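## Task

Pull the spring pin, raise the stand's post by 4 holes (15.2 cm) without ever letting it fall or bringing it down quickly (even while gripping it), and lock it there with the pin. Move the wooden block out of the tote onto the stand's top plate. The tote has to finish fully on the work bench, nothing hanging past its edge. Either robot or both may work. At the end, release everything and back away; no robot may tip over or be left leaning.

## Robot and tools

Robots: two identical Hello Robot Stretch 4 units, r1 and r2, about 1.6 m tall. Each has an omni-wheel base (rim within 0.23 m of its origin), a lift on a mast, a telescoping arm that reaches forward, a three-joint wrist (yaw, pitch, roll) and a two-finger gripper. Each carries cameras named rN_head_camera, rN_head_left_camera, rN_head_right_camera and rN_wrist_camera.

Frames: every robot reports in its own base frame, with the origin on the floor under the base centre, x ahead, y to the left, z up. hand_pose is a point between the open fingertips in that frame, and the printed value may be slightly off. The odometry frame is the base frame as it stood when the scene began. base_odometry counts wheel turns, so slipping shows up as travel. Heading runs from -3.142 to 3.142, positive to the left. The robots share no frame, so where one stands relative to the other can only be judged from images, lidar_m or wrist_depth_mm.

execute_actions(actions, cameras): actions is a list that is either empty (just returns state and images) or holds one object keyed by robot name ("r1", "r2"). Each robot entry may contain:
- base: exactly one relative move from where the base last reported itself. translate_m is metres straight ahead (negative backs up), -2 to 2. strafe_m is metres sideways, left positive, -2 to 2. rotate_rad is an in-place turn in radians, counter-clockwise positive, -3.2 to 3.2.
- joints: absolute targets by name. lift_m 0 to 1.2 m. arm_m 0 to 0.55 m extension. wrist_yaw_rad -1.134 to 4.276 (0 forward, left positive, 3.14 folded back, above 3.4 the arm may block it). wrist_pitch_rad -1.117 to 4.259 (0 level, 1.57 pointing down). wrist_roll_rad -1.117 to 4.259 (positive turns clockwise seen from behind). gripper_m -0.038 to 0.141, the fingertip gap in metres (below 0 the tips press together). Joint targets past a limit are clipped and reported, while other bad values or unknown keys reject the whole call.
- pace: "slow", "default", "fast" or "max" (base up to 0.1/0.3/0.4/0.6 m/s and 1/2/3/4 rad/s, lower when the lift is high).
- contact_limits: {"arm_m": 0 to 0.75}, how hard the arm may push before it stops (default 0.5).
- end_of_arm: "enable_torque" on its own, which re-enables wrist or gripper motors that cut out.
All motions in one action start together, and each action lasts at most 15 s. A robot left out of an action may keep pushing toward its earlier target. cameras lists the image sources, where null or ["all"] means every camera and [] means none. The pictures line gives the order of the images.

wait(seconds 0 to 10) lets time pass with no new command. zoom_image(camera, region [x0,y0,x1,y1] pixels, up to 504x504) enlarges part of the latest image. read_manual returns only licence texts. finished_scene(scene 1 or 2) ends the scene for good and reports success. Once a call reports a stop, any further calls in that same reply are skipped.

Result lines: base_status and joint_status can be done, off_target (still short of target and maybe still pushing), contact_stop_at_<key> (hit something, and the lift, arm or wheels go slack), limit_stop_at_<name> (a built-in limit stopped it), time_out or torque_fault (wrist motor went limp and needs enable_torque). limit_stop_at_tilt means a lean over 6 degrees, which makes the drives slack. limit_stop_at_own_body means a self-collision stop, and you can still move away from the body. on_its_own covers things not commanded, and "held at" gives a held target, not the actual position. lidar_m gives 12 distances for 30-degree sectors, starting straight ahead and going counter-clockwise; "-" means nothing seen or closer than 0.25 m. wrist_depth_mm is a 7x7 grid of depths in mm. motor_effort is a percentage, with the peak in brackets. A strong squeeze shows as a change in gripper_m effort, and a carried load shifts wrist_pitch effort. turned_by_wheels and turned_by_imu differing by more than about 0.1 rad points to a collision or slip. base_tilt is in degrees, forward and right positive.

Gripping: command gripper_m below the object's width. A lower value squeezes harder and pulls the object in. Neither the reading nor done proves that something is held. To unfold at the start, send lift_m 0.4 with wrist_yaw_rad 0.

Avoid: letting the post fall after the pin is pulled, or lowering it quickly; robots pressing or bumping into each other (once in contact, a few more mm counts as hard); tipping, which is likelier with over 1 kg held, arm_m above 0.2, fast paces, or pushing with the gripper raised; wrist overload (about 2 kg held level); hitting or pushing hard; dropping things. Two robots given the same drive can differ by about 3 cm per metre, so take care when they carry one load together. A random push may shove a loose object now and then.

Each tool is called after "Call:" in YAML: its name, and indented under it one key for each argument.

## Session

Call:
execute_actions:
  actions: []

Scene clock: 0.00 s.
r1.base_odometry: x=+0.000 y=+0.000 heading=+0.000 (m, m, rad; r1's odometry frame)
r1.turned_by_wheels: +0.000 (rad since the last result)
r1.turned_by_imu: +0.000 (rad since the last result)
r1.base_tilt: forward=-0.2 right=-0.3 (deg)
r1.lidar_m: 0.82 1.04 2.20 3.61 2.26 1.15 1.14 1.49 5.16 1.36 0.91 0.80
r1.base_status: not commanded
r1.joint_positions: lift_m=+0.172 arm_m=+0.003 wrist_yaw_rad=+3.149 wrist_pitch_rad=+0.007 wrist_roll_rad=+0.001 gripper_m=+0.057
r1.joint_status: not commanded
r1.motor_effort: lift_m=+18 arm_m=+0 wrist_yaw_rad=+1 wrist_pitch_rad=-8 wrist_roll_rad=+1 gripper_m=-3 wheel_0=+0 wheel_1=+0 wheel_2=+0 (%)
r1.hand_pose: x=-0.1157 y=+0.0851 z=+0.3478 quat_wxyz=(-0.004, -0.004, +0.001, +1.000) (m; r1's base frame)
r1.wrist_depth_mm: - 139 240 - - - - / - 114 139 - - - - / - 117 140 - 1863 - - / 143 141 206 - - - - / 217 - - - 1863 - - / 226 1229 196 1281 198 1308 1308 / 228 809 854 110 878 831 904
r2.base_odometry: x=+0.000 y=+0.000 heading=+0.000 (m, m, rad; r2's odometry frame)
r2.turned_by_wheels: +0.000 (rad since the last result)
r2.turned_by_imu: +0.000 (rad since the last result)
r2.base_tilt: forward=+0.1 right=+0.0 (deg)
r2.lidar_m: 3.24 3.49 3.71 0.99 1.00 1.55 2.84 1.36 1.06 1.02 1.15 1.76
r2.base_status: not commanded
r2.joint_positions: lift_m=+0.166 arm_m=+0.001 wrist_yaw_rad=+3.181 wrist_pitch_rad=+0.009 wrist_roll_rad=-0.011 gripper_m=+0.057
r2.joint_status: not commanded
r2.motor_effort: lift_m=+20 arm_m=+0 wrist_yaw_rad=+0 wrist_pitch_rad=-7 wrist_roll_rad=+0 gripper_m=-2 wheel_0=+0 wheel_1=+0 wheel_2=+2 (%)
r2.hand_pose: x=-0.1195 y=+0.0759 z=+0.3413 quat_wxyz=(-0.020, -0.004, -0.006, +1.000) (m; r2's base frame)
r2.wrist_depth_mm: - 142 262 - - - - / - 115 141 - - - - / - 115 141 - - - - / - 133 173 - - - - / 212 1708 - - - - - / 1336 1499 213 1618 214 1576 1576 / 904 891 904 148 917 976 1060
pictures: r1_head_camera, r1_head_left_camera, r1_head_right_camera, r1_wrist_camera, r2_head_camera, r2_head_left_camera, r2_head_right_camera, r2_wrist_camera
Images, in order (width x height): r1_head_camera 420x560, r1_head_left_camera 420x672, r1_head_right_camera 420x672, r1_wrist_camera 616x392, r2_head_camera 420x560, r2_head_left_camera 420x672, r2_head_right_camera 420x672, r2_wrist_camera 616x392.

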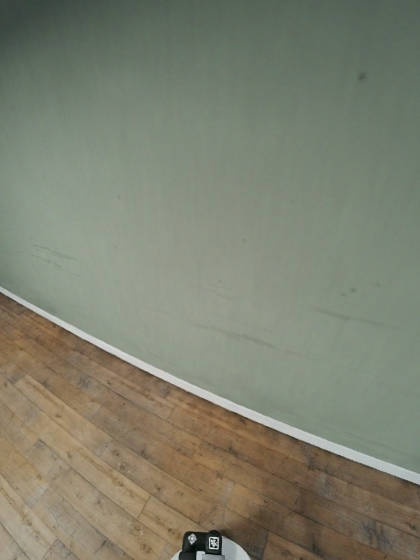

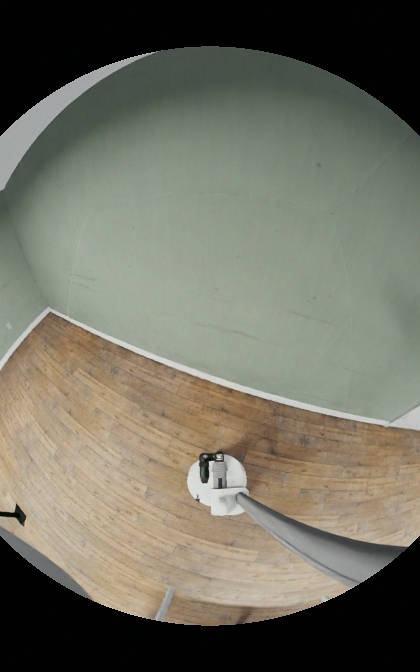

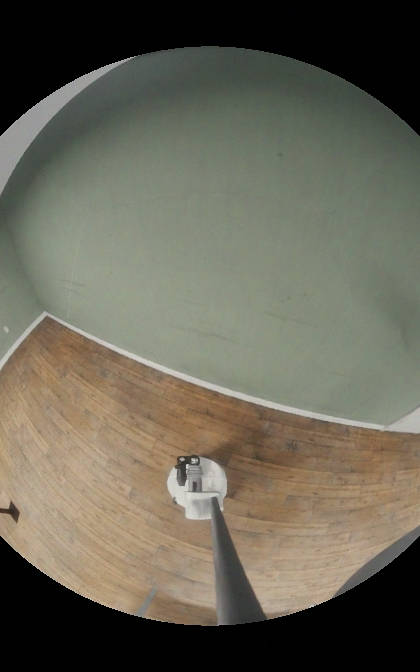

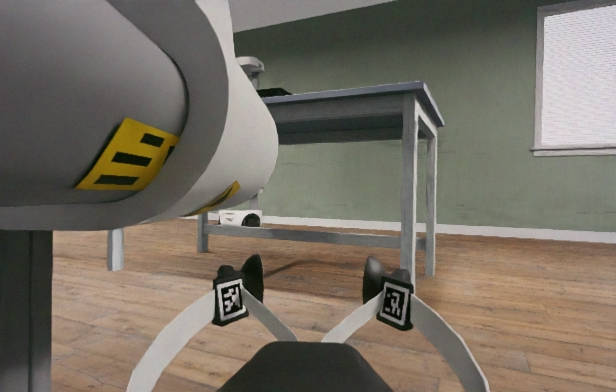

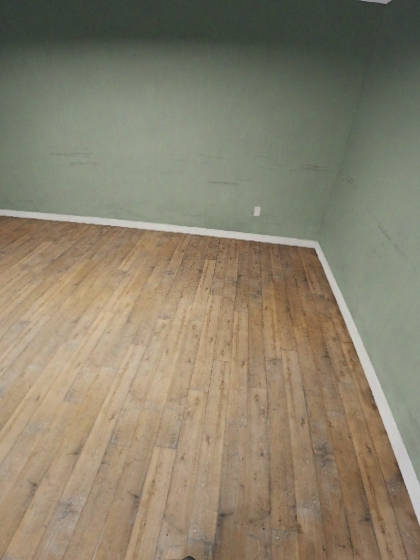

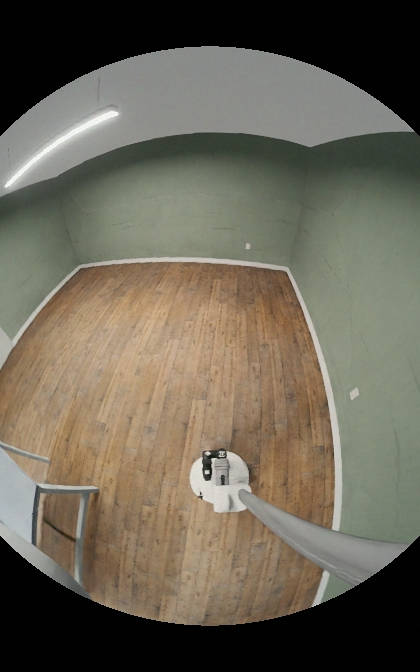

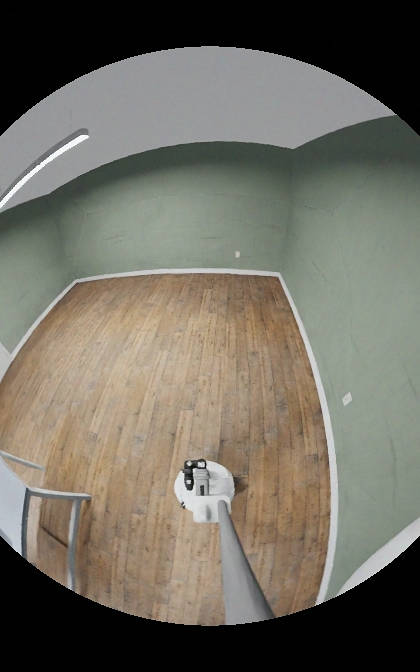

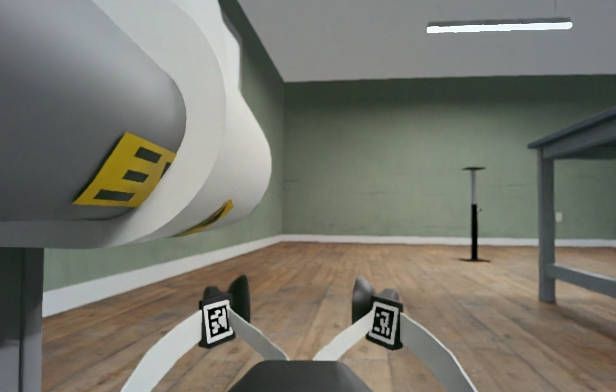

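Call:
execute_actions:
  actions:
    - {"r1":{"base":{"rotate_rad":2.0},"joints":{"lift_m":0.4,"wrist_yaw_rad":0}},"r2":{"base":{"rotate_rad":2.2},"joints":{"lift_m":0.4,"wrist_yaw_rad":0}}}
  cameras: ["r1_head_camera","r2_head_camera","r1_wrist_camera","r1_head_left_camera"]

Scene clock: 2.60 s.
r1.base_odometry: x=+0.000 y=+0.000 heading=+2.000 (m, m, rad; r1's odometry frame)
r1.turned_by_wheels: +2.000 (rad since the last result)
r1.turned_by_imu: +2.039 (rad since the last result)
r1.base_tilt: forward=-0.2 right=-0.3 (deg)
r1.lidar_m: 2.21 1.17 1.15 1.41 5.16 1.50 0.93 0.81 0.84 1.02 1.90 3.57
r1.base_status: done
r1.joint_positions: lift_m=+0.400 arm_m=+0.003 wrist_yaw_rad=+0.001 wrist_pitch_rad=+0.007 wrist_roll_rad=+0.001 gripper_m=+0.057
r1.joint_status: all done
r1.motor_effort: lift_m=+22(23) arm_m=-1(0) wrist_yaw_rad=-1(6) wrist_pitch_rad=-7(8) wrist_roll_rad=+1(0) gripper_m=-4(4) wheel_0=+1(6) wheel_1=+1(7) wheel_2=+1(10) (%)
r1.hand_pose: x=+0.4620 y=-0.0873 z=+0.5758 quat_wxyz=(+1.000, +0.001, +0.004, +0.000) (m; r1's base frame)
r1.wrist_depth_mm: - - - - - - - / - - - - - - - / - - - - - - - / - - - - - - - / - - - - - - - / 1808 1863 196 1921 198 - - / 1308 1205 1336 110 1366 1281 1366
r2.base_odometry: x=+0.000 y=+0.000 heading=+2.199 (m, m, rad; r2's odometry frame)
r2.turned_by_wheels: +2.199 (rad since the last result)
r2.turned_by_imu: +2.216 (rad since the last result)
r2.base_tilt: forward=+0.0 right=+0.1 (deg)
r2.lidar_m: 1.04 1.87 2.21 1.23 1.04 1.04 1.23 2.09 3.25 3.73 3.63 0.99
r2.base_status: done
r2.joint_positions: lift_m=+0.400 arm_m=+0.001 wrist_yaw_rad=+0.000 wrist_pitch_rad=+0.009 wrist_roll_rad=-0.011 gripper_m=+0.057
r2.joint_status: all done
r2.motor_effort: lift_m=+24(26) arm_m=+0(0) wrist_yaw_rad=-2(7) wrist_pitch_rad=-7(7) wrist_roll_rad=+0(1) gripper_m=-4(3) wheel_0=-3(8) wheel_1=-3(9) wheel_2=-4(11) (%)
r2.hand_pose: x=+0.4608 y=-0.0873 z=+0.5753 quat_wxyz=(+1.000, -0.006, +0.005, +0.000) (m; r2's base frame)
r2.wrist_depth_mm: - - - - - - - / - - - - - - - / - - - - - - - / - - 1397 1863 1464 991 - / - - - - - - - / - - 213 - 214 - - / 1537 1430 1308 148 1430 1308 1576
pictures: r1_head_camera, r1_head_left_camera, r1_wrist_camera, r2_head_camera
Images, in order (width x height): r1_head_camera 420x560, r1_head_left_camera 420x672, r1_wrist_camera 616x392, r2_head_camera 420x560.

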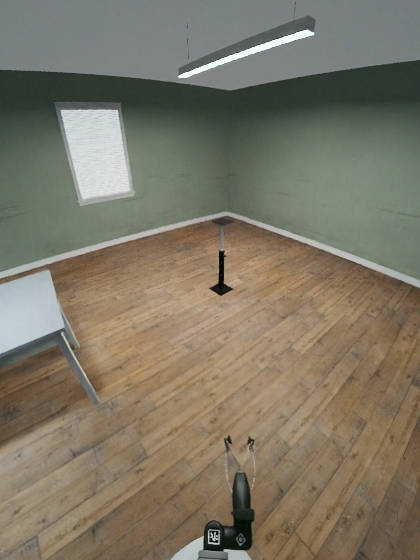

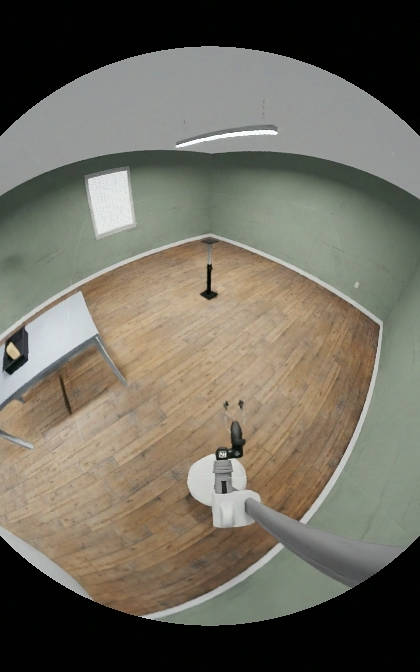

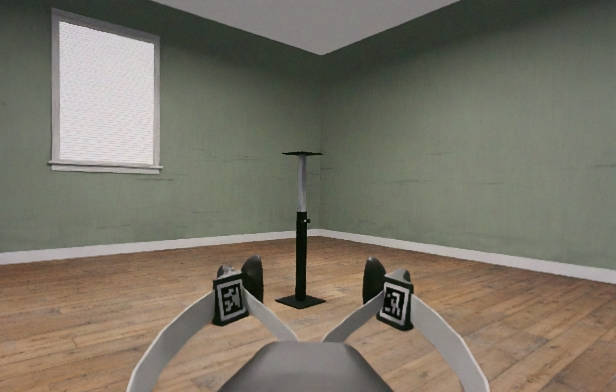

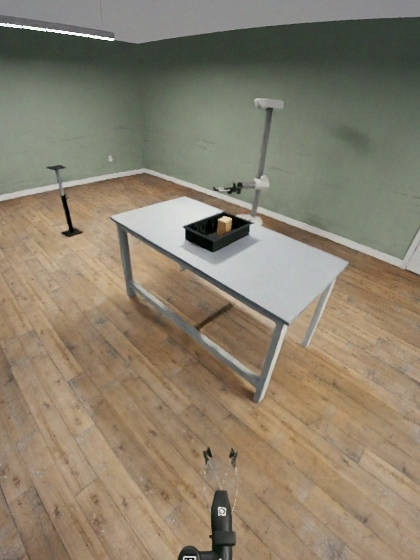

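Call:
execute_actions:
  actions:
    - {"r1":{"base":{"rotate_rad":0.79}},"r2":{"base":{"rotate_rad":-0.77}}}
  cameras: []

Call:
execute_actions:
  actions:
    - {"r1":{"base":{"strafe_m":-1.6},"pace":"max","joints":{"lift_m":0.3}},"r2":{"base":{"strafe_m":1.3},"pace":"max","joints":{"lift_m":0.95,"wrist_pitch_rad":0.6,"gripper_m":0.12}}}
  cameras: ["r1_head_camera","r2_head_camera","r1_wrist_camera","r2_wrist_camera"]

Scene clock: 4.67 s.
r1.base_odometry: x=+0.000 y=+0.000 heading=+2.790 (m, m, rad; r1's odometry frame)
r1.turned_by_wheels: +0.790 (rad since the last result)
r1.turned_by_imu: +0.805 (rad since the last result)
r1.base_tilt: forward=-0.2 right=-0.2 (deg)
r1.lidar_m: 1.14 1.23 1.78 2.47 1.09 0.83 0.81 0.88 1.32 3.55 2.21 2.31
r1.base_status: done
r1.joint_positions: lift_m=+0.400 arm_m=+0.003 wrist_yaw_rad=+0.000 wrist_pitch_rad=+0.007 wrist_roll_rad=+0.001 gripper_m=+0.057
r1.joint_status: not commanded
r1.motor_effort: lift_m=+21(22) arm_m=-1(1) wrist_yaw_rad=+0(0) wrist_pitch_rad=-8(8) wrist_roll_rad=+1(1) gripper_m=-5(4) wheel_0=-2(8) wheel_1=-1(7) wheel_2=+0(6) (%)
r1.hand_pose: x=+0.4619 y=-0.0874 z=+0.5759 quat_wxyz=(+1.000, +0.001, +0.004, +0.000) (m; r1's base frame)
r1.wrist_depth_mm: - - - - - - - / - - - - - - - / 1042 1025 976 - - - - / - - - - - - - / - - - - - - - / 1708 1708 196 1576 198 - - / 1308 1229 1281 110 1308 1255 1366
r2.base_odometry: x=+0.000 y=+0.000 heading=+1.430 (m, m, rad; r2's odometry frame)
r2.turned_by_wheels: -0.769 (rad since the last result)
r2.turned_by_imu: -0.775 (rad since the last result)
r2.base_tilt: forward=+0.0 right=+0.0 (deg)
r2.lidar_m: 1.46 0.98 1.28 4.29 1.53 1.10 1.04 1.09 1.45 3.25 3.37 3.83
r2.base_status: done
r2.joint_positions: lift_m=+0.400 arm_m=+0.001 wrist_yaw_rad=+0.000 wrist_pitch_rad=+0.009 wrist_roll_rad=-0.011 gripper_m=+0.057
r2.joint_status: not commanded
r2.motor_effort: lift_m=+23(24) arm_m=+0(0) wrist_yaw_rad=+0(1) wrist_pitch_rad=-7(7) wrist_roll_rad=+0(0) gripper_m=-4(4) wheel_0=+2(7) wheel_1=+2(12) wheel_2=+3(12) (%)
r2.hand_pose: x=+0.4607 y=-0.0875 z=+0.5753 quat_wxyz=(+1.000, -0.006, +0.005, +0.000) (m; r2's base frame)
r2.wrist_depth_mm: - - - - - - - / - - - - - - - / 768 - - - - - - / 768 1366 - - - - - / - - - - - - - / 1281 - 213 - 214 - - / 1025 1397 1397 148 1430 1537 1576
pictures: none
No camera images: the call's "cameras" was empty. Leave "cameras" out to get every camera's image.

Scene clock: 9.03 s.
r1.base_odometry: x=+0.551 y=+1.502 heading=+2.790 (m, m, rad; r1's odometry frame)
r1.turned_by_wheels: +0.000 (rad since the last result)
r1.turned_by_imu: -0.005 (rad since the last result)
r1.base_tilt: forward=-0.2 right=-0.2 (deg)
r1.lidar_m: 1.51 2.18 1.93 2.91 1.27 0.97 0.95 1.02 1.47 1.96 2.07 3.03
r1.base_status: done
r1.joint_positions: lift_m=+0.300 arm_m=+0.003 wrist_yaw_rad=+0.000 wrist_pitch_rad=+0.007 wrist_roll_rad=+0.001 gripper_m=+0.057
r1.joint_status: all done
r1.motor_effort: lift_m=+15(18) arm_m=-1(1) wrist_yaw_rad=+0(0) wrist_pitch_rad=-8(9) wrist_roll_rad=+1(1) gripper_m=-6(5) wheel_0=+0(12) wheel_1=+0(11) wheel_2=-1(3) (%)
r1.hand_pose: x=+0.4619 y=-0.0874 z=+0.4764 quat_wxyz=(+1.000, +0.001, +0.004, +0.000) (m; r1's base frame)
r1.wrist_depth_mm: - - - - - - - / - - - - - - - / - - - - - - - / - - - - - - - / - - - - - - - / 1576 1576 196 1618 198 1661 1618 / 1098 1042 1118 110 1138 1060 1118
r2.base_odometry: x=-1.287 y=+0.183 heading=+1.430 (m, m, rad; r2's odometry frame)
r2.turned_by_wheels: +0.000 (rad since the last result)
r2.turned_by_imu: -0.002 (rad since the last result)
r2.base_tilt: forward=+0.0 right=-0.1 (deg)
r2.lidar_m: 0.89 0.92 2.33 4.16 1.54 1.10 1.04 1.11 1.50 4.06 1.34 0.94
r2.base_status: done
r2.joint_positions: lift_m=+0.950 arm_m=+0.001 wrist_yaw_rad=+0.000 wrist_pitch_rad=+0.602 wrist_roll_rad=-0.011 gripper_m=+0.120
r2.joint_status: all done
r2.motor_effort: lift_m=+20(27) arm_m=+0(0) wrist_yaw_rad=-1(1) wrist_pitch_rad=-6(6) wrist_roll_rad=+0(0) gripper_m=+1(5) wheel_0=+1(14) wheel_1=+0(16) wheel_2=+0(2) (%)
r2.hand_pose: x=+0.4100 y=-0.0874 z=+0.9647 quat_wxyz=(+0.955, -0.005, +0.297, +0.002) (m; r2's base frame)
r2.wrist_depth_mm: - - - - - - - / - 1336 1366 1182 1397 - - / 917 917 917 891 917 976 976 / 820 820 820 842 842 854 854 / 1537 1708 1708 1756 1756 1756 1708 / 1366 1336 1366 1464 220 1430 1366 / 1205 1098 1118 151 1205 1182 1229
pictures: r1_head_camera, r1_wrist_camera, r2_head_camera, r2_wrist_camera
Images, in order (width x height): r1_head_camera 420x560, r1_wrist_camera 616x392, r2_head_camera 420x560, r2_wrist_camera 616x392.

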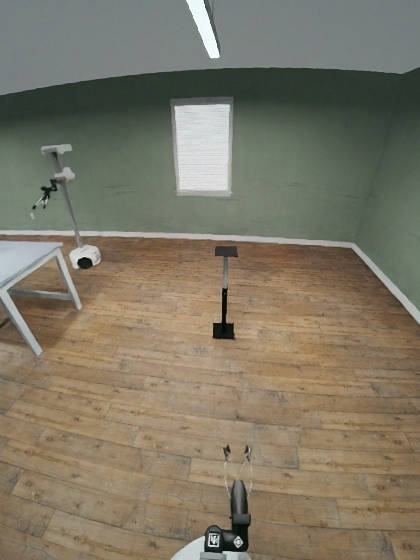

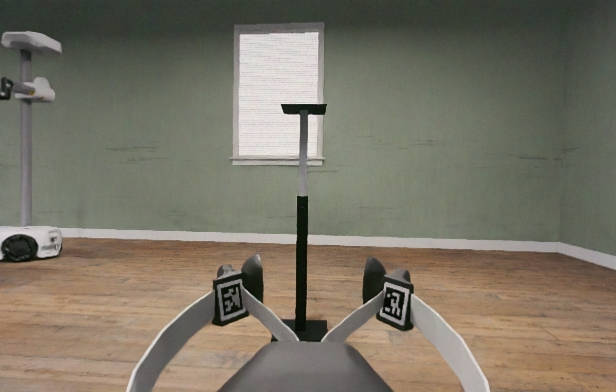

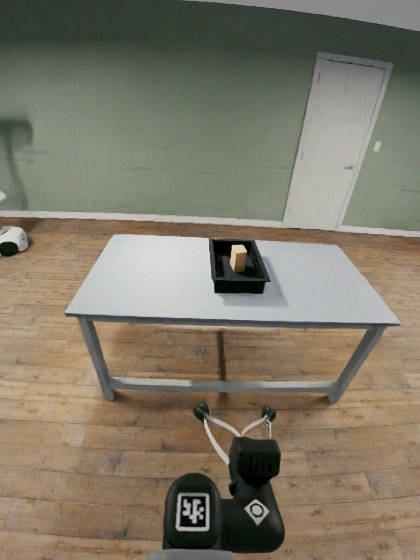

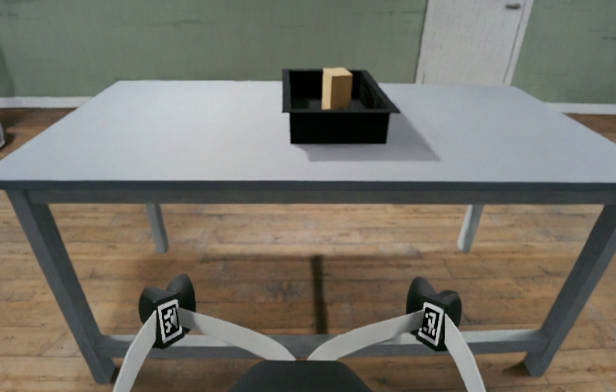

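Call:
execute_actions:
  actions:
    - {"r1":{"base":{"rotate_rad":-0.09}},"r2":{"base":{"strafe_m":-0.09}}}
  cameras: []

Call:
execute_actions:
  actions:
    - {"r1":{"base":{"strafe_m":0.17}},"r2":{"base":{"translate_m":0.55},"joints":{"lift_m":1.0,"wrist_pitch_rad":0.8,"gripper_m":0.14}}}
  cameras: []

Call:
execute_actions:
  actions:
    - {"r1":{"base":{"translate_m":0.75},"pace":"fast"},"r2":{"joints":{"arm_m":0.2}}}
  cameras: ["r2_head_camera","r1_wrist_camera","r2_wrist_camera"]

Scene clock: 10.83 s.
r1.base_odometry: x=+0.551 y=+1.502 heading=+2.700 (m, m, rad; r1's odometry frame)
r1.turned_by_wheels: -0.090 (rad since the last result)
r1.turned_by_imu: -0.092 (rad since the last result)
r1.base_tilt: forward=-0.2 right=-0.2 (deg)
r1.lidar_m: 1.53 2.37 1.97 3.89 1.39 0.99 0.94 0.97 1.33 1.92 2.02 2.72
r1.base_status: done
r1.joint_positions: lift_m=+0.300 arm_m=+0.003 wrist_yaw_rad=+0.000 wrist_pitch_rad=+0.007 wrist_roll_rad=+0.001 gripper_m=+0.057
r1.joint_status: not commanded
r1.motor_effort: lift_m=+15(15) arm_m=-1(1) wrist_yaw_rad=+0(0) wrist_pitch_rad=-8(8) wrist_roll_rad=+1(1) gripper_m=-3(4) wheel_0=+2(5) wheel_1=-1(2) wheel_2=+0(14) (%)
r1.hand_pose: x=+0.4619 y=-0.0874 z=+0.4764 quat_wxyz=(+1.000, +0.001, +0.004, +0.000) (m; r1's base frame)
r1.wrist_depth_mm: - - - - - - - / - - - - - - - / - - - - - - - / - - - - - - - / - - - - - - - / 1576 1576 197 1618 198 1661 1756 / 1098 1042 1098 110 1138 1060 1138
r2.base_odometry: x=-1.198 y=+0.170 heading=+1.430 (m, m, rad; r2's odometry frame)
r2.turned_by_wheels: +0.000 (rad since the last result)
r2.turned_by_imu: +0.000 (rad since the last result)
r2.base_tilt: forward=-0.1 right=-0.1 (deg)
r2.lidar_m: 0.88 0.92 2.45 4.25 1.55 1.11 1.05 1.09 1.50 4.02 4.59 0.94
r2.base_status: done
r2.joint_positions: lift_m=+0.950 arm_m=+0.001 wrist_yaw_rad=+0.000 wrist_pitch_rad=+0.602 wrist_roll_rad=-0.011 gripper_m=+0.120
r2.joint_status: not commanded
r2.motor_effort: lift_m=+21(20) arm_m=+0(0) wrist_yaw_rad=-1(1) wrist_pitch_rad=-7(7) wrist_roll_rad=-1(0) gripper_m=-3(2) wheel_0=+1(11) wheel_1=-1(9) wheel_2=+0(0) (%)
r2.hand_pose: x=+0.4100 y=-0.0874 z=+0.9647 quat_wxyz=(+0.955, -0.005, +0.297, +0.002) (m; r2's base frame)
r2.wrist_depth_mm: - - - - - - - / - 1366 1366 1205 1430 - - / 917 931 917 891 946 976 1042 / 809 820 831 831 842 854 866 / 1661 1708 1756 1756 1756 1808 1661 / 1308 1397 1397 1499 221 1430 1397 / 1182 1118 1118 151 1182 1160 1255
pictures: none
No camera images: the call's "cameras" was empty. Leave "cameras" out to get every camera's image.

Scene clock: 14.13 s.
r1.base_odometry: x=+0.478 y=+1.348 heading=+2.700 (m, m, rad; r1's odometry frame)
r1.turned_by_wheels: +0.000 (rad since the last result)
r1.turned_by_imu: +0.000 (rad since the last result)
r1.base_tilt: forward=-0.3 right=-0.2 (deg)
r1.lidar_m: 1.51 2.13 1.79 3.89 1.38 1.00 0.93 0.98 1.37 2.11 2.20 2.95
r1.base_status: done
r1.joint_positions: lift_m=+0.300 arm_m=+0.003 wrist_yaw_rad=+0.000 wrist_pitch_rad=+0.007 wrist_roll_rad=+0.001 gripper_m=+0.057
r1.joint_status: not commanded
r1.motor_effort: lift_m=+15(15) arm_m=-1(1) wrist_yaw_rad=+0(1) wrist_pitch_rad=-8(8) wrist_roll_rad=+0(1) gripper_m=-2(4) wheel_0=+0(8) wheel_1=-2(7) wheel_2=+0(1) (%)
r1.hand_pose: x=+0.4619 y=-0.0874 z=+0.4764 quat_wxyz=(+1.000, +0.001, +0.004, +0.000) (m; r1's base frame)
r1.wrist_depth_mm: - - - - - - - / - - - - - - - / - - - - - - - / - - - - - - - / - - - - - - - / 1576 1576 196 1618 198 1708 1708 / 1098 1042 1118 110 1118 1078 1138
r2.base_odometry: x=-1.121 y=+0.714 heading=+1.430 (m, m, rad; r2's odometry frame)
r2.turned_by_wheels: +0.000 (rad since the last result)
r2.turned_by_imu: +0.001 (rad since the last result)
r2.base_tilt: forward=+0.0 right=+0.1 (deg)
r2.lidar_m: 0.35 0.38 0.53 2.21 2.28 1.67 1.59 1.67 2.25 4.45 0.52 0.37
r2.base_status: done
r2.joint_positions: lift_m=+1.000 arm_m=+0.001 wrist_yaw_rad=+0.000 wrist_pitch_rad=+0.802 wrist_roll_rad=-0.011 gripper_m=+0.140
r2.joint_status: all done
r2.motor_effort: lift_m=+24(26) arm_m=+0(0) wrist_yaw_rad=+0(1) wrist_pitch_rad=-4(5) wrist_roll_rad=+0(0) gripper_m=-2(1) wheel_0=+2(6) wheel_1=+3(8) wheel_2=-2(13) (%)
r2.hand_pose: x=+0.3729 y=-0.0874 z=+0.9706 quat_wxyz=(+0.921, -0.005, +0.390, +0.002) (m; r2's base frame)
r2.wrist_depth_mm: - - - - - - - / 866 854 831 723 891 917 917 / 699 707 676 634 691 723 741 / 591 591 574 597 564 609 615 / 512 504 484 484 496 521 525 / 442 212 452 452 455 445 455 / 399 392 402 148 407 399 413
pictures: none
No camera images: the call's "cameras" was empty. Leave "cameras" out to get every camera's image.

Scene clock: 17.37 s.
r1.base_odometry: x=-0.200 y=+1.669 heading=+2.700 (m, m, rad; r1's odometry frame)
r1.turned_by_wheels: +0.000 (rad since the last result)
r1.turned_by_imu: +0.000 (rad since the last result)
r1.base_tilt: forward=-0.3 right=-0.2 (deg)
r1.lidar_m: 0.75 3.07 1.55 1.51 2.46 1.79 1.70 1.78 2.22 2.11 2.18 2.97
r1.base_status: done
r1.joint_positions: lift_m=+0.300 arm_m=+0.003 wrist_yaw_rad=+0.000 wrist_pitch_rad=+0.007 wrist_roll_rad=+0.001 gripper_m=+0.057
r1.joint_status: not commanded
r1.motor_effort: lift_m=+15(15) arm_m=-1(1) wrist_yaw_rad=+0(0) wrist_pitch_rad=-8(8) wrist_roll_rad=+0(2) gripper_m=-3(6) wheel_0=-1(7) wheel_1=-2(6) wheel_2=+1(12) (%)
r1.hand_pose: x=+0.4619 y=-0.0874 z=+0.4764 quat_wxyz=(+1.000, +0.001, +0.004, +0.000) (m; r1's base frame)
r1.wrist_depth_mm: - - - 627 - - - / - - - - - - - / - - - - - - - / - - - - - - - / - - - - - - - / 1576 1618 196 1464 198 1661 1708 / 1118 1042 1118 110 1118 1060 1138
r2.base_odometry: x=-1.121 y=+0.714 heading=+1.430 (m, m, rad; r2's odometry frame)
r2.turned_by_wheels: +0.000 (rad since the last result)
r2.turned_by_imu: +0.000 (rad since the last result)
r2.base_tilt: forward=+0.0 right=+0.0 (deg)
r2.lidar_m: 0.33 0.37 0.49 2.23 2.29 1.70 1.59 1.65 2.30 4.43 0.52 0.36
r2.base_status: not commanded
r2.joint_positions: lift_m=+1.000 arm_m=+0.199 wrist_yaw_rad=+0.000 wrist_pitch_rad=+0.802 wrist_roll_rad=-0.011 gripper_m=+0.140
r2.joint_status: all done
r2.motor_effort: lift_m=+24(24) arm_m=+8(9) wrist_yaw_rad=+0(0) wrist_pitch_rad=-5(5) wrist_roll_rad=+0(0) gripper_m=+0(3) wheel_0=+2(2) wheel_1=+3(3) wheel_2=-2(2) (%)
r2.hand_pose: x=+0.5701 y=-0.0874 z=+0.9706 quat_wxyz=(+0.921, -0.005, +0.390, +0.002) (m; r2's base frame)
r2.wrist_depth_mm: - - - - - - - / - - - - - - - / 699 699 603 591 691 723 732 / 580 591 554 433 574 603 609 / 500 504 484 484 488 521 521 / 442 212 436 449 418 445 455 / 397 320 387 148 389 324 413
pictures: r1_wrist_camera, r2_head_camera, r2_wrist_camera
Images, in order (width x height): r1_wrist_camera 616x392, r2_head_camera 420x560, r2_wrist_camera 616x392.

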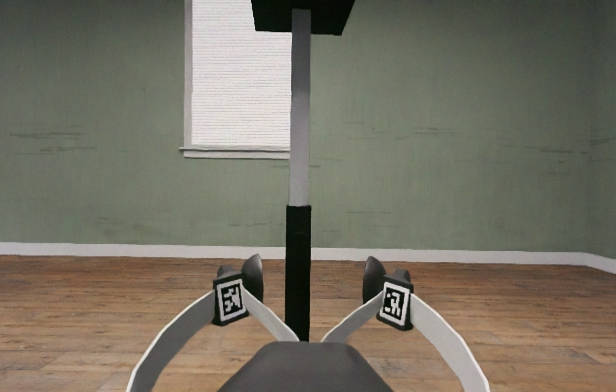

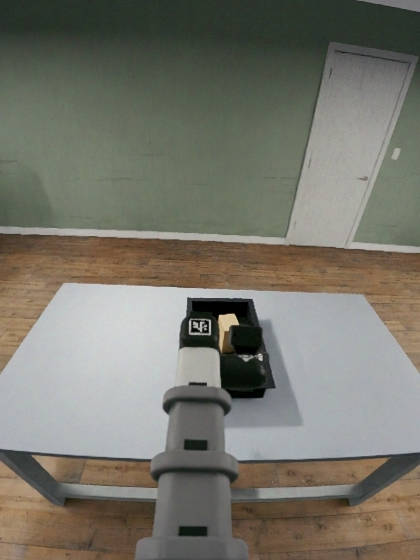

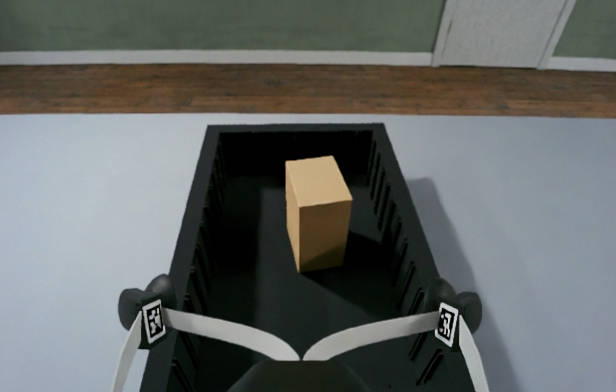

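Call:
execute_actions:
  actions:
    - {"r1":{"base":{"strafe_m":0.02},"joints":{"arm_m":0.15,"lift_m":0.32}},"r2":{"base":{"strafe_m":-0.06},"joints":{"arm_m":0.41,"wrist_yaw_rad":0.2,"gripper_m":0.12}}}
  cameras: ["r1_wrist_camera","r2_wrist_camera","r1_head_camera"]

Call:
execute_actions:
  actions:
    - {"r2":{"joints":{"lift_m":0.92}}}
  cameras: ["r2_wrist_camera"]

Scene clock: 20.37 s.
r1.base_odometry: x=-0.208 y=+1.651 heading=+2.700 (m, m, rad; r1's odometry frame)
r1.turned_by_wheels: +0.000 (rad since the last result)
r1.turned_by_imu: +0.000 (rad since the last result)
r1.base_tilt: forward=-0.2 right=-0.2 (deg)
r1.lidar_m: 0.77 3.08 1.53 1.49 2.48 1.80 1.67 1.77 2.22 2.11 2.21 2.99
r1.base_status: done
r1.joint_positions: lift_m=+0.320 arm_m=+0.149 wrist_yaw_rad=+0.000 wrist_pitch_rad=+0.007 wrist_roll_rad=+0.001 gripper_m=+0.057
r1.joint_status: all done
r1.motor_effort: lift_m=+22(25) arm_m=+6(6) wrist_yaw_rad=+0(1) wrist_pitch_rad=-7(8) wrist_roll_rad=+1(2) gripper_m=-3(1) wheel_0=+2(8) wheel_1=+0(7) wheel_2=+0(2) (%)
r1.hand_pose: x=+0.6083 y=-0.0874 z=+0.4959 quat_wxyz=(+1.000, +0.001, +0.003, +0.000) (m; r1's base frame)
r1.wrist_depth_mm: - - - - - - - / - - - - - - - / - - - - - - - / - - - - - - - / - - - - - - - / 1618 1661 196 452 198 1756 1708 / 1138 1098 1138 110 1138 1098 1182
r2.base_odometry: x=-1.062 y=+0.706 heading=+1.430 (m, m, rad; r2's odometry frame)
r2.turned_by_wheels: +0.000 (rad since the last result)
r2.turned_by_imu: +0.000 (rad since the last result)
r2.base_tilt: forward=+0.1 right=+0.0 (deg)
r2.lidar_m: 0.34 0.37 0.52 2.30 2.32 1.70 1.60 1.65 2.27 4.38 0.52 0.36
r2.base_status: done
r2.joint_positions: lift_m=+1.000 arm_m=+0.409 wrist_yaw_rad=+0.200 wrist_pitch_rad=+0.802 wrist_roll_rad=-0.011 gripper_m=+0.120
r2.joint_status: all done
r2.motor_effort: lift_m=+24(24) arm_m=+8(8) wrist_yaw_rad=-1(2) wrist_pitch_rad=-5(5) wrist_roll_rad=-1(0) gripper_m=+2(0) wheel_0=+0(9) wheel_1=-1(11) wheel_2=+0(2) (%)
r2.hand_pose: x=+0.7935 y=-0.0458 z=+0.9706 quat_wxyz=(+0.916, -0.044, +0.388, +0.094) (m; r2's base frame)
r2.wrist_depth_mm: - - - - - - - / - - - - - - - / 1921 - - - - - - / 585 585 597 597 597 1708 1756 / 500 504 424 427 415 517 521 / 439 424 436 449 221 442 455 / 397 340 392 151 377 394 413
pictures: r1_head_camera, r1_wrist_camera, r2_wrist_camera
Images, in order (width x height): r1_head_camera 420x560, r1_wrist_camera 616x392, r2_wrist_camera 616x392.

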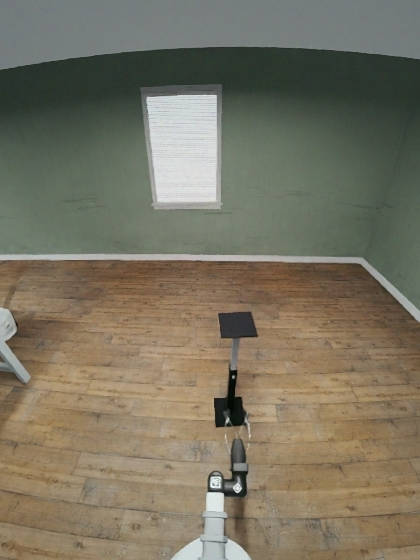

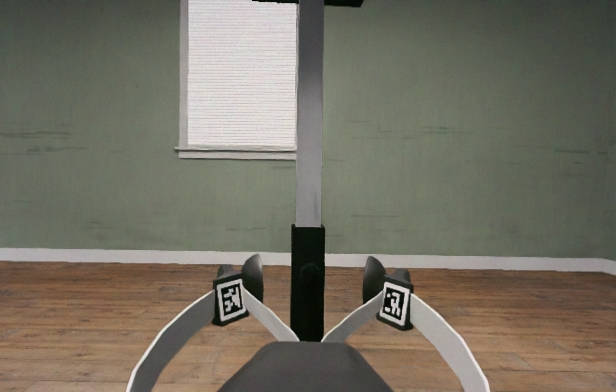

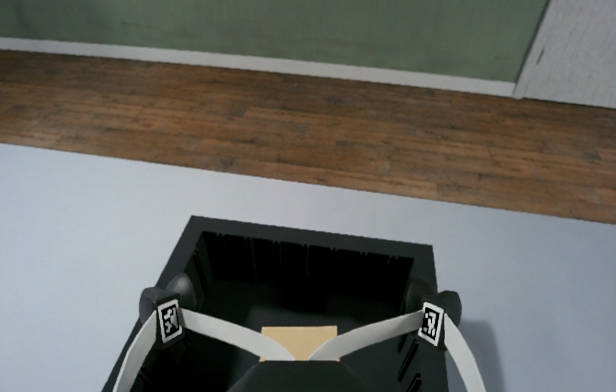

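Scene clock: 21.67 s.
r1.base_odometry: x=-0.208 y=+1.651 heading=+2.700 (m, m, rad; r1's odometry frame)
r1.turned_by_wheels: +0.000 (rad since the last result)
r1.turned_by_imu: +0.000 (rad since the last result)
r1.base_tilt: forward=-0.1 right=-0.2 (deg)
r1.lidar_m: 0.76 3.10 1.53 1.47 2.47 1.78 1.70 1.77 2.23 2.12 2.18 2.99
r1.base_status: not commanded
r1.joint_positions: lift_m=+0.320 arm_m=+0.149 wrist_yaw_rad=+0.000 wrist_pitch_rad=+0.007 wrist_roll_rad=+0.001 gripper_m=+0.057
r1.joint_status: not commanded
r1.motor_effort: lift_m=+22(22) arm_m=+6(6) wrist_yaw_rad=+0(0) wrist_pitch_rad=-8(7) wrist_roll_rad=+2(1) gripper_m=-2(2) wheel_0=+2(2) wheel_1=+0(0) wheel_2=+0(0) (%)
r1.hand_pose: x=+0.6083 y=-0.0874 z=+0.4959 quat_wxyz=(+1.000, +0.001, +0.003, +0.000) (m; r1's base frame)
r1.wrist_depth_mm: - - - - - - - / - - - - - - - / - - - - - - - / - - - - - - - / - - - - - - - / 1661 1661 196 452 198 1708 1708 / 1138 1078 1138 110 1160 1118 1182
r2.base_odometry: x=-1.062 y=+0.706 heading=+1.430 (m, m, rad; r2's odometry frame)
r2.turned_by_wheels: +0.000 (rad since the last result)
r2.turned_by_imu: +0.000 (rad since the last result)
r2.base_tilt: forward=+0.0 right=-0.1 (deg)
r2.lidar_m: 0.36 0.36 0.51 2.28 2.31 1.69 1.60 1.68 2.28 4.39 0.51 0.36
r2.base_status: not commanded
r2.joint_positions: lift_m=+0.920 arm_m=+0.409 wrist_yaw_rad=+0.200 wrist_pitch_rad=+0.802 wrist_roll_rad=-0.011 gripper_m=+0.120
r2.joint_status: all done
r2.motor_effort: lift_m=+15(23) arm_m=+8(8) wrist_yaw_rad=-1(0) wrist_pitch_rad=-5(5) wrist_roll_rad=-1(0) gripper_m=+0(2) wheel_0=+1(0) wheel_1=-1(1) wheel_2=+0(0) (%)
r2.hand_pose: x=+0.7935 y=-0.0458 z=+0.8913 quat_wxyz=(+0.916, -0.044, +0.388, +0.094) (m; r2's base frame)
r2.wrist_depth_mm: - - - - - - - / - - - - - - - / 559 559 564 1863 1921 1921 1921 / 469 459 370 368 362 484 488 / 402 319 397 397 389 410 421 / 355 260 233 229 222 349 366 / 276 263 317 151 315 250 329
pictures: r2_wrist_camera
Images, in order (width x height): r2_wrist_camera 616x392.

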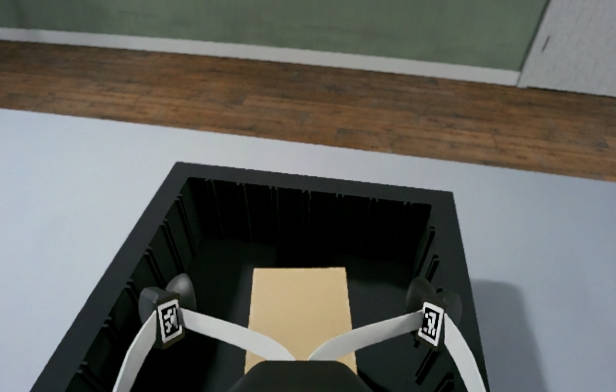

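Call:
execute_actions:
  actions:
    - {"r1":{"base":{"strafe_m":0.005},"joints":{"arm_m":0.27,"lift_m":0.283}},"r2":{"joints":{"lift_m":0.875,"arm_m":0.397,"gripper_m":0.09}}}
  cameras: []

Call:
execute_actions:
  actions:
    - {"r2":{"joints":{"gripper_m":0.01}}}
  cameras: ["r2_wrist_camera"]

Call:
execute_actions:
  actions:
    - {"r2":{"joints":{"lift_m":1.02}}}
  cameras: ["r2_wrist_camera","r1_wrist_camera","r1_head_left_camera"]

Scene clock: 23.37 s.
r1.base_odometry: x=-0.210 y=+1.646 heading=+2.700 (m, m, rad; r1's odometry frame)
r1.turned_by_wheels: +0.000 (rad since the last result)
r1.turned_by_imu: +0.000 (rad since the last result)
r1.base_tilt: forward=-0.2 right=-0.2 (deg)
r1.lidar_m: 0.76 3.11 1.52 1.48 2.46 1.76 1.70 1.79 2.24 2.14 2.20 3.02
r1.base_status: done
r1.joint_positions: lift_m=+0.283 arm_m=+0.269 wrist_yaw_rad=+0.000 wrist_pitch_rad=+0.007 wrist_roll_rad=+0.001 gripper_m=+0.057
r1.joint_status: all done
r1.motor_effort: lift_m=+13(21) arm_m=+6(7) wrist_yaw_rad=+1(1) wrist_pitch_rad=-8(8) wrist_roll_rad=+1(2) gripper_m=-4(5) wheel_0=+1(6) wheel_1=+1(5) wheel_2=+0(3) (%)
r1.hand_pose: x=+0.7283 y=-0.0874 z=+0.4596 quat_wxyz=(+1.000, +0.001, +0.003, +0.000) (m; r1's base frame)
r1.wrist_depth_mm: - - - - - - - / - - - - - - - / - - - - - - - / - - - - - - - / - - - 336 - - - / 1464 1537 197 336 199 1576 1661 / 1042 991 1078 110 1078 1042 1098
r2.base_odometry: x=-1.062 y=+0.706 heading=+1.430 (m, m, rad; r2's odometry frame)
r2.turned_by_wheels: +0.000 (rad since the last result)
r2.turned_by_imu: +0.000 (rad since the last result)
r2.base_tilt: forward=+0.0 right=+0.0 (deg)
r2.lidar_m: 0.32 0.38 0.49 2.27 2.33 1.69 1.60 1.66 2.29 4.38 0.52 0.38
r2.base_status: not commanded
r2.joint_positions: lift_m=+0.875 arm_m=+0.398 wrist_yaw_rad=+0.200 wrist_pitch_rad=+0.801 wrist_roll_rad=-0.011 gripper_m=+0.090
r2.joint_status: all done
r2.motor_effort: lift_m=+14(14) arm_m=-8(6) wrist_yaw_rad=+0(0) wrist_pitch_rad=-5(6) wrist_roll_rad=-1(0) gripper_m=-2(3) wheel_0=+0(1) wheel_1=-1(1) wheel_2=+0(0) (%)
r2.hand_pose: x=+0.7834 y=-0.0459 z=+0.8464 quat_wxyz=(+0.916, -0.044, +0.388, +0.094) (m; r2's base frame)
r2.wrist_depth_mm: - - - - - - - / - - - - - - - / 480 488 351 345 496 504 1863 / 404 301 384 364 355 397 424 / 345 278 351 203 347 267 364 / 217 267 191 178 200 229 317 / 205 256 270 160 272 193 285
pictures: none
No camera images: the call's "cameras" was empty. Leave "cameras" out to get every camera's image.

Scene clock: 24.97 s.
r1.base_odometry: x=-0.210 y=+1.646 heading=+2.700 (m, m, rad; r1's odometry frame)
r1.turned_by_wheels: +0.000 (rad since the last result)
r1.turned_by_imu: +0.000 (rad since the last result)
r1.base_tilt: forward=-0.2 right=-0.3 (deg)
r1.lidar_m: 0.75 3.09 1.51 1.48 2.46 1.79 1.69 1.76 2.25 2.13 2.20 2.99
r1.base_status: not commanded
r1.joint_positions: lift_m=+0.283 arm_m=+0.269 wrist_yaw_rad=+0.000 wrist_pitch_rad=+0.007 wrist_roll_rad=+0.001 gripper_m=+0.057
r1.joint_status: not commanded
r1.motor_effort: lift_m=+13(13) arm_m=+6(6) wrist_yaw_rad=+1(1) wrist_pitch_rad=-7(8) wrist_roll_rad=+1(0) gripper_m=-4(3) wheel_0=+1(1) wheel_1=+1(1) wheel_2=+1(0) (%)
r1.hand_pose: x=+0.7283 y=-0.0874 z=+0.4596 quat_wxyz=(+1.000, +0.001, +0.003, +0.000) (m; r1's base frame)
r1.wrist_depth_mm: - - - - - - - / - - - - - - - / - - - - - - - / - - - - - - - / - - - 334 - - - / 1537 1576 196 332 198 1618 1618 / 1060 991 1078 110 1098 1042 1098
r2.base_odometry: x=-1.062 y=+0.706 heading=+1.430 (m, m, rad; r2's odometry frame)
r2.turned_by_wheels: +0.000 (rad since the last result)
r2.turned_by_imu: +0.000 (rad since the last result)
r2.base_tilt: forward=+0.0 right=+0.0 (deg)
r2.lidar_m: 0.33 0.38 0.51 2.27 2.32 1.70 1.59 1.66 2.26 4.37 0.50 0.37
r2.base_status: not commanded
r2.joint_positions: lift_m=+0.875 arm_m=+0.398 wrist_yaw_rad=+0.200 wrist_pitch_rad=+0.803 wrist_roll_rad=-0.011 gripper_m=+0.010
r2.joint_status: all done
r2.motor_effort: lift_m=+15(16) arm_m=-8(8) wrist_yaw_rad=+0(0) wrist_pitch_rad=-10(11) wrist_roll_rad=+0(0) gripper_m=-24(21) wheel_0=+0(0) wheel_1=-1(1) wheel_2=+0(0) (%)
r2.hand_pose: x=+0.7830 y=-0.0459 z=+0.8459 quat_wxyz=(+0.916, -0.044, +0.389, +0.094) (m; r2's base frame)
r2.wrist_depth_mm: - - - - - - - / - - - - - - - / 477 462 347 345 338 496 1863 / 402 303 379 366 355 392 418 / 343 277 340 193 342 266 359 / 215 268 180 169 191 227 315 / 204 245 262 157 265 187 283
pictures: r2_wrist_camera
Images, in order (width x height): r2_wrist_camera 616x392.

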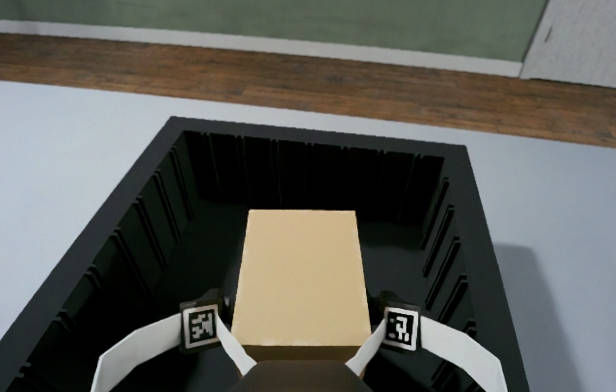

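Scene clock: 26.63 s.
r1.base_odometry: x=-0.210 y=+1.646 heading=+2.700 (m, m, rad; r1's odometry frame)
r1.turned_by_wheels: +0.000 (rad since the last result)
r1.turned_by_imu: +0.000 (rad since the last result)
r1.base_tilt: forward=-0.2 right=-0.3 (deg)
r1.lidar_m: 0.75 3.10 1.52 1.46 2.47 1.78 1.70 1.78 2.25 2.14 2.21 2.99
r1.base_status: not commanded
r1.joint_positions: lift_m=+0.283 arm_m=+0.269 wrist_yaw_rad=+0.000 wrist_pitch_rad=+0.007 wrist_roll_rad=+0.001 gripper_m=+0.057
r1.joint_status: not commanded
r1.motor_effort: lift_m=+13(13) arm_m=+6(6) wrist_yaw_rad=+1(0) wrist_pitch_rad=-8(8) wrist_roll_rad=+0(2) gripper_m=-5(2) wheel_0=+1(1) wheel_1=+1(1) wheel_2=+1(1) (%)
r1.hand_pose: x=+0.7283 y=-0.0874 z=+0.4596 quat_wxyz=(+1.000, +0.001, +0.003, +0.000) (m; r1's base frame)
r1.wrist_depth_mm: - - - - - - - / - - - - - - - / - - - - - - - / - - - - - - - / - - - 332 - - - / 1537 1537 196 332 198 1576 1618 / 1078 991 1078 110 1078 1025 1098
r2.base_odometry: x=-1.062 y=+0.706 heading=+1.430 (m, m, rad; r2's odometry frame)
r2.turned_by_wheels: +0.000 (rad since the last result)
r2.turned_by_imu: +0.000 (rad since the last result)
r2.base_tilt: forward=+0.0 right=+0.0 (deg)
r2.lidar_m: 0.34 0.38 0.53 2.30 2.31 1.68 1.60 1.64 2.30 4.39 0.50 0.36
r2.base_status: not commanded
r2.joint_positions: lift_m=+1.020 arm_m=+0.398 wrist_yaw_rad=+0.200 wrist_pitch_rad=+0.804 wrist_roll_rad=-0.011 gripper_m=+0.011
r2.joint_status: all done
r2.motor_effort: lift_m=+24(26) arm_m=-8(8) wrist_yaw_rad=+0(0) wrist_pitch_rad=-11(10) wrist_roll_rad=-1(0) gripper_m=-24(25) wheel_0=+1(1) wheel_1=-1(1) wheel_2=+0(0) (%)
r2.hand_pose: x=+0.7829 y=-0.0459 z=+0.9901 quat_wxyz=(+0.916, -0.044, +0.389, +0.094) (m; r2's base frame)
r2.wrist_depth_mm: - - - - - - - / - - - - - - - / - - - - - - - / 609 609 615 621 1756 1756 1756 / 525 525 439 193 439 544 544 / 462 455 180 169 191 473 477 / 415 320 389 157 332 404 430
pictures: r1_head_left_camera, r1_wrist_camera, r2_wrist_camera
Images, in order (width x height): r1_head_left_camera 420x672, r1_wrist_camera 616x392, r2_wrist_camera 616x392.

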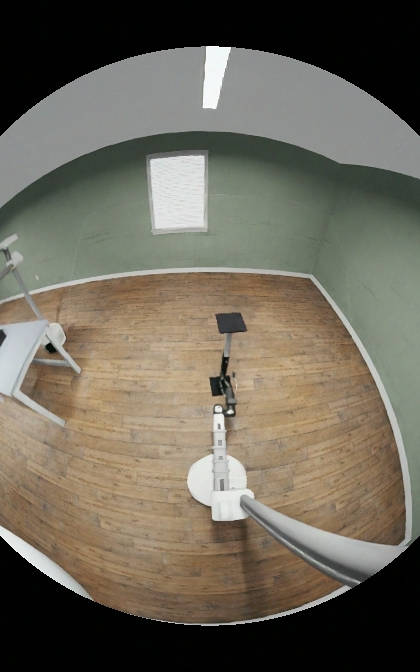

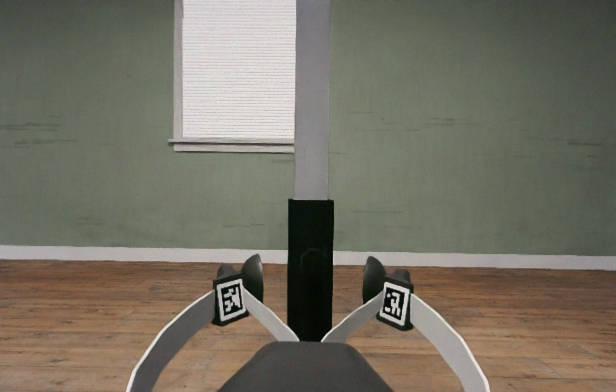

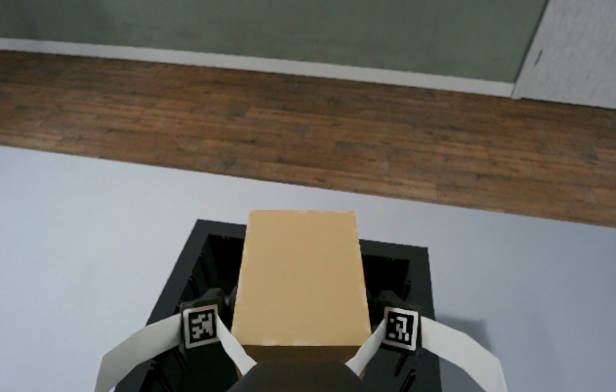

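Call:
execute_actions:
  actions:
    - {"r2":{"base":{"rotate_rad":1.56},"joints":{"arm_m":0.0,"wrist_yaw_rad":0}}}
  cameras: []

Call:
execute_actions:
  actions:
    - {"r2":{"base":{"translate_m":1.55},"pace":"fast"}}
  cameras: []

Call:
execute_actions:
  actions:
    - {"r2":{"base":{"strafe_m":-0.44},"pace":"fast"}}
  cameras: ["r2_wrist_camera","r2_head_camera"]

Scene clock: 29.17 s.
r1.base_odometry: x=-0.210 y=+1.646 heading=+2.700 (m, m, rad; r1's odometry frame)
r1.turned_by_wheels: +0.000 (rad since the last result)
r1.turned_by_imu: -0.001 (rad since the last result)
r1.base_tilt: forward=-0.2 right=-0.2 (deg)
r1.lidar_m: 0.75 3.11 1.53 1.49 2.48 1.77 1.70 1.79 2.22 2.12 2.21 3.00
r1.base_status: not commanded
r1.joint_positions: lift_m=+0.283 arm_m=+0.269 wrist_yaw_rad=+0.000 wrist_pitch_rad=+0.007 wrist_roll_rad=+0.001 gripper_m=+0.057
r1.joint_status: not commanded
r1.motor_effort: lift_m=+13(13) arm_m=+6(6) wrist_yaw_rad=+1(0) wrist_pitch_rad=-8(8) wrist_roll_rad=+1(0) gripper_m=-5(2) wheel_0=+1(1) wheel_1=+1(1) wheel_2=+0(1) (%)
r1.hand_pose: x=+0.7283 y=-0.0874 z=+0.4596 quat_wxyz=(+1.000, +0.001, +0.003, +0.000) (m; r1's base frame)
r1.wrist_depth_mm: - - - - - - - / - - - - - - - / - - - - - - - / - - - - - - - / - - - 334 - - - / 1499 1537 196 336 198 1618 1708 / 1042 1008 1078 110 1098 1025 1098
r2.base_odometry: x=-1.062 y=+0.706 heading=+2.989 (m, m, rad; r2's odometry frame)
r2.turned_by_wheels: +1.559 (rad since the last result)
r2.turned_by_imu: +1.571 (rad since the last result)
r2.base_tilt: forward=+0.1 right=+0.1 (deg)
r2.lidar_m: 2.30 2.31 1.66 1.58 1.65 2.27 - 0.53 0.37 0.36 0.38 0.51
r2.base_status: done
r2.joint_positions: lift_m=+1.020 arm_m=+0.003 wrist_yaw_rad=+0.000 wrist_pitch_rad=+0.804 wrist_roll_rad=-0.011 gripper_m=+0.011
r2.joint_status: all done
joint sent to its limit — the command would take r2.arm_m past its lower limit, so that joint was sent only as far as its limit.
r2.motor_effort: lift_m=+24(25) arm_m=-8(6) wrist_yaw_rad=-1(6) wrist_pitch_rad=-12(11) wrist_roll_rad=-1(1) gripper_m=-23(25) wheel_0=-4(9) wheel_1=-4(7) wheel_2=-5(12) (%)
r2.hand_pose: x=+0.3739 y=-0.0874 z=+0.9901 quat_wxyz=(+0.920, -0.005, +0.391, +0.002) (m; r2's base frame)
r2.wrist_depth_mm: - - - - - - - / - - - - - - - / - - - - - - - / 1708 1708 1756 1756 1756 1661 640 / 1464 1464 1464 193 1537 585 549 / 1281 1281 180 169 191 768 477 / 1160 1118 1118 157 1008 452 433
pictures: none
No camera images: the call's "cameras" was empty. Leave "cameras" out to get every camera's image.

Scene clock: 35.03 s.
r1.base_odometry: x=-0.210 y=+1.646 heading=+2.700 (m, m, rad; r1's odometry frame)
r1.turned_by_wheels: +0.000 (rad since the last result)
r1.turned_by_imu: -0.001 (rad since the last result)
r1.base_tilt: forward=-0.2 right=-0.2 (deg)
r1.lidar_m: 0.74 1.26 1.53 1.49 2.49 1.78 1.69 1.77 2.23 2.12 2.21 2.99
r1.base_status: not commanded
r1.joint_positions: lift_m=+0.283 arm_m=+0.269 wrist_yaw_rad=+0.000 wrist_pitch_rad=+0.007 wrist_roll_rad=+0.001 gripper_m=+0.057
r1.joint_status: not commanded
r1.motor_effort: lift_m=+13(13) arm_m=+6(6) wrist_yaw_rad=+0(0) wrist_pitch_rad=-7(8) wrist_roll_rad=+1(1) gripper_m=-5(3) wheel_0=+1(2) wheel_1=+1(1) wheel_2=+1(0) (%)
r1.hand_pose: x=+0.7283 y=-0.0874 z=+0.4596 quat_wxyz=(+1.000, +0.001, +0.003, +0.000) (m; r1's base frame)
r1.wrist_depth_mm: - - - - - - - / - - - - - - - / - - - - - - - / - - - - - - - / - - - 334 - - - / 891 1537 196 332 198 1618 1618 / 778 946 1060 110 1098 1042 1098
r2.base_odometry: x=-2.594 y=+0.941 heading=+2.989 (m, m, rad; r2's odometry frame)
r2.turned_by_wheels: +0.000 (rad since the last result)
r2.turned_by_imu: +0.003 (rad since the last result)
r2.base_tilt: forward=+0.0 right=+0.0 (deg)
r2.lidar_m: 2.75 2.37 1.67 1.60 1.67 2.31 1.51 0.87 1.15 3.07 0.99 0.77
r2.base_status: done
r2.joint_positions: lift_m=+1.020 arm_m=+0.003 wrist_yaw_rad=+0.000 wrist_pitch_rad=+0.804 wrist_roll_rad=-0.011 gripper_m=+0.011
r2.joint_status: not commanded
r2.motor_effort: lift_m=+24(24) arm_m=-8(8) wrist_yaw_rad=-1(0) wrist_pitch_rad=-12(12) wrist_roll_rad=+0(0) gripper_m=-23(24) wheel_0=+4(7) wheel_1=+3(8) wheel_2=-3(14) (%)
r2.hand_pose: x=+0.3739 y=-0.0874 z=+0.9901 quat_wxyz=(+0.920, -0.005, +0.391, +0.002) (m; r2's base frame)
r2.wrist_depth_mm: - - - - - - - / - - - - - - - / - - - - - - 647 / 1661 1661 1708 1756 1756 1756 1661 / 1464 1499 1464 193 1499 1464 1499 / 1308 1281 180 169 191 1308 1308 / 1160 1118 1118 158 1118 1138 1182
pictures: none
No camera images: the call's "cameras" was empty. Leave "cameras" out to get every camera's image.

Scene clock: 37.60 s.
r1.base_odometry: x=-0.210 y=+1.646 heading=+2.700 (m, m, rad; r1's odometry frame)
r1.turned_by_wheels: +0.000 (rad since the last result)
r1.turned_by_imu: -0.001 (rad since the last result)
r1.base_tilt: forward=-0.2 right=-0.2 (deg)
r1.lidar_m: 0.73 0.83 1.08 1.45 2.48 1.79 1.70 1.77 2.25 2.13 2.20 3.04
r1.base_status: not commanded
r1.joint_positions: lift_m=+0.283 arm_m=+0.269 wrist_yaw_rad=+0.000 wrist_pitch_rad=+0.007 wrist_roll_rad=+0.001 gripper_m=+0.057
r1.joint_status: not commanded
r1.motor_effort: lift_m=+13(13) arm_m=+6(6) wrist_yaw_rad=+0(1) wrist_pitch_rad=-8(8) wrist_roll_rad=+1(1) gripper_m=-5(4) wheel_0=+1(2) wheel_1=+1(1) wheel_2=+1(0) (%)
r1.hand_pose: x=+0.7283 y=-0.0874 z=+0.4596 quat_wxyz=(+1.000, +0.001, +0.003, +0.000) (m; r1's base frame)
r1.wrist_depth_mm: - - - - - - - / - - - - - - - / - - - - - - - / - - - - - - - / - - - 334 - - - / 1537 1576 196 334 198 1618 1661 / 1042 1008 1078 110 1078 1025 1098
r2.base_odometry: x=-2.527 y=+1.376 heading=+2.989 (m, m, rad; r2's odometry frame)
r2.turned_by_wheels: +0.000 (rad since the last result)
r2.turned_by_imu: +0.001 (rad since the last result)
r2.base_tilt: forward=+0.0 right=+0.0 (deg)
r2.lidar_m: 0.66 2.86 2.14 2.05 2.13 2.92 0.80 0.84 2.76 2.61 0.87 0.72
r2.base_status: done
r2.joint_positions: lift_m=+1.020 arm_m=+0.003 wrist_yaw_rad=+0.000 wrist_pitch_rad=+0.804 wrist_roll_rad=-0.011 gripper_m=+0.011
r2.joint_status: not commanded
r2.motor_effort: lift_m=+24(24) arm_m=-8(8) wrist_yaw_rad=-1(1) wrist_pitch_rad=-11(11) wrist_roll_rad=-1(0) gripper_m=-25(24) wheel_0=+0(13) wheel_1=-3(11) wheel_2=+0(2) (%)
r2.hand_pose: x=+0.3739 y=-0.0874 z=+0.9901 quat_wxyz=(+0.920, -0.005, +0.391, +0.002) (m; r2's base frame)
r2.wrist_depth_mm: - - - - - - - / - - - - - - - / - - 1983 627 - - - / 1661 1756 1708 654 1708 1708 1808 / 1464 1464 1464 193 1499 1499 1537 / 1308 1308 180 169 190 854 1042 / 1160 1118 1098 158 1138 1025 976
pictures: r2_head_camera, r2_wrist_camera
Images, in order (width x height): r2_head_camera 420x560, r2_wrist_camera 616x392.

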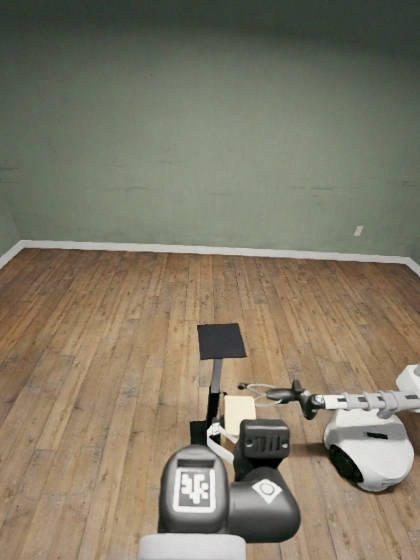

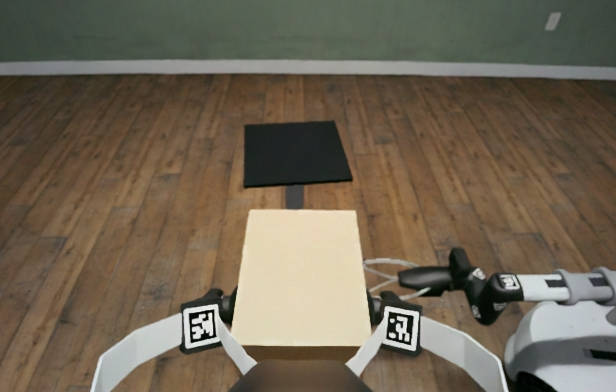

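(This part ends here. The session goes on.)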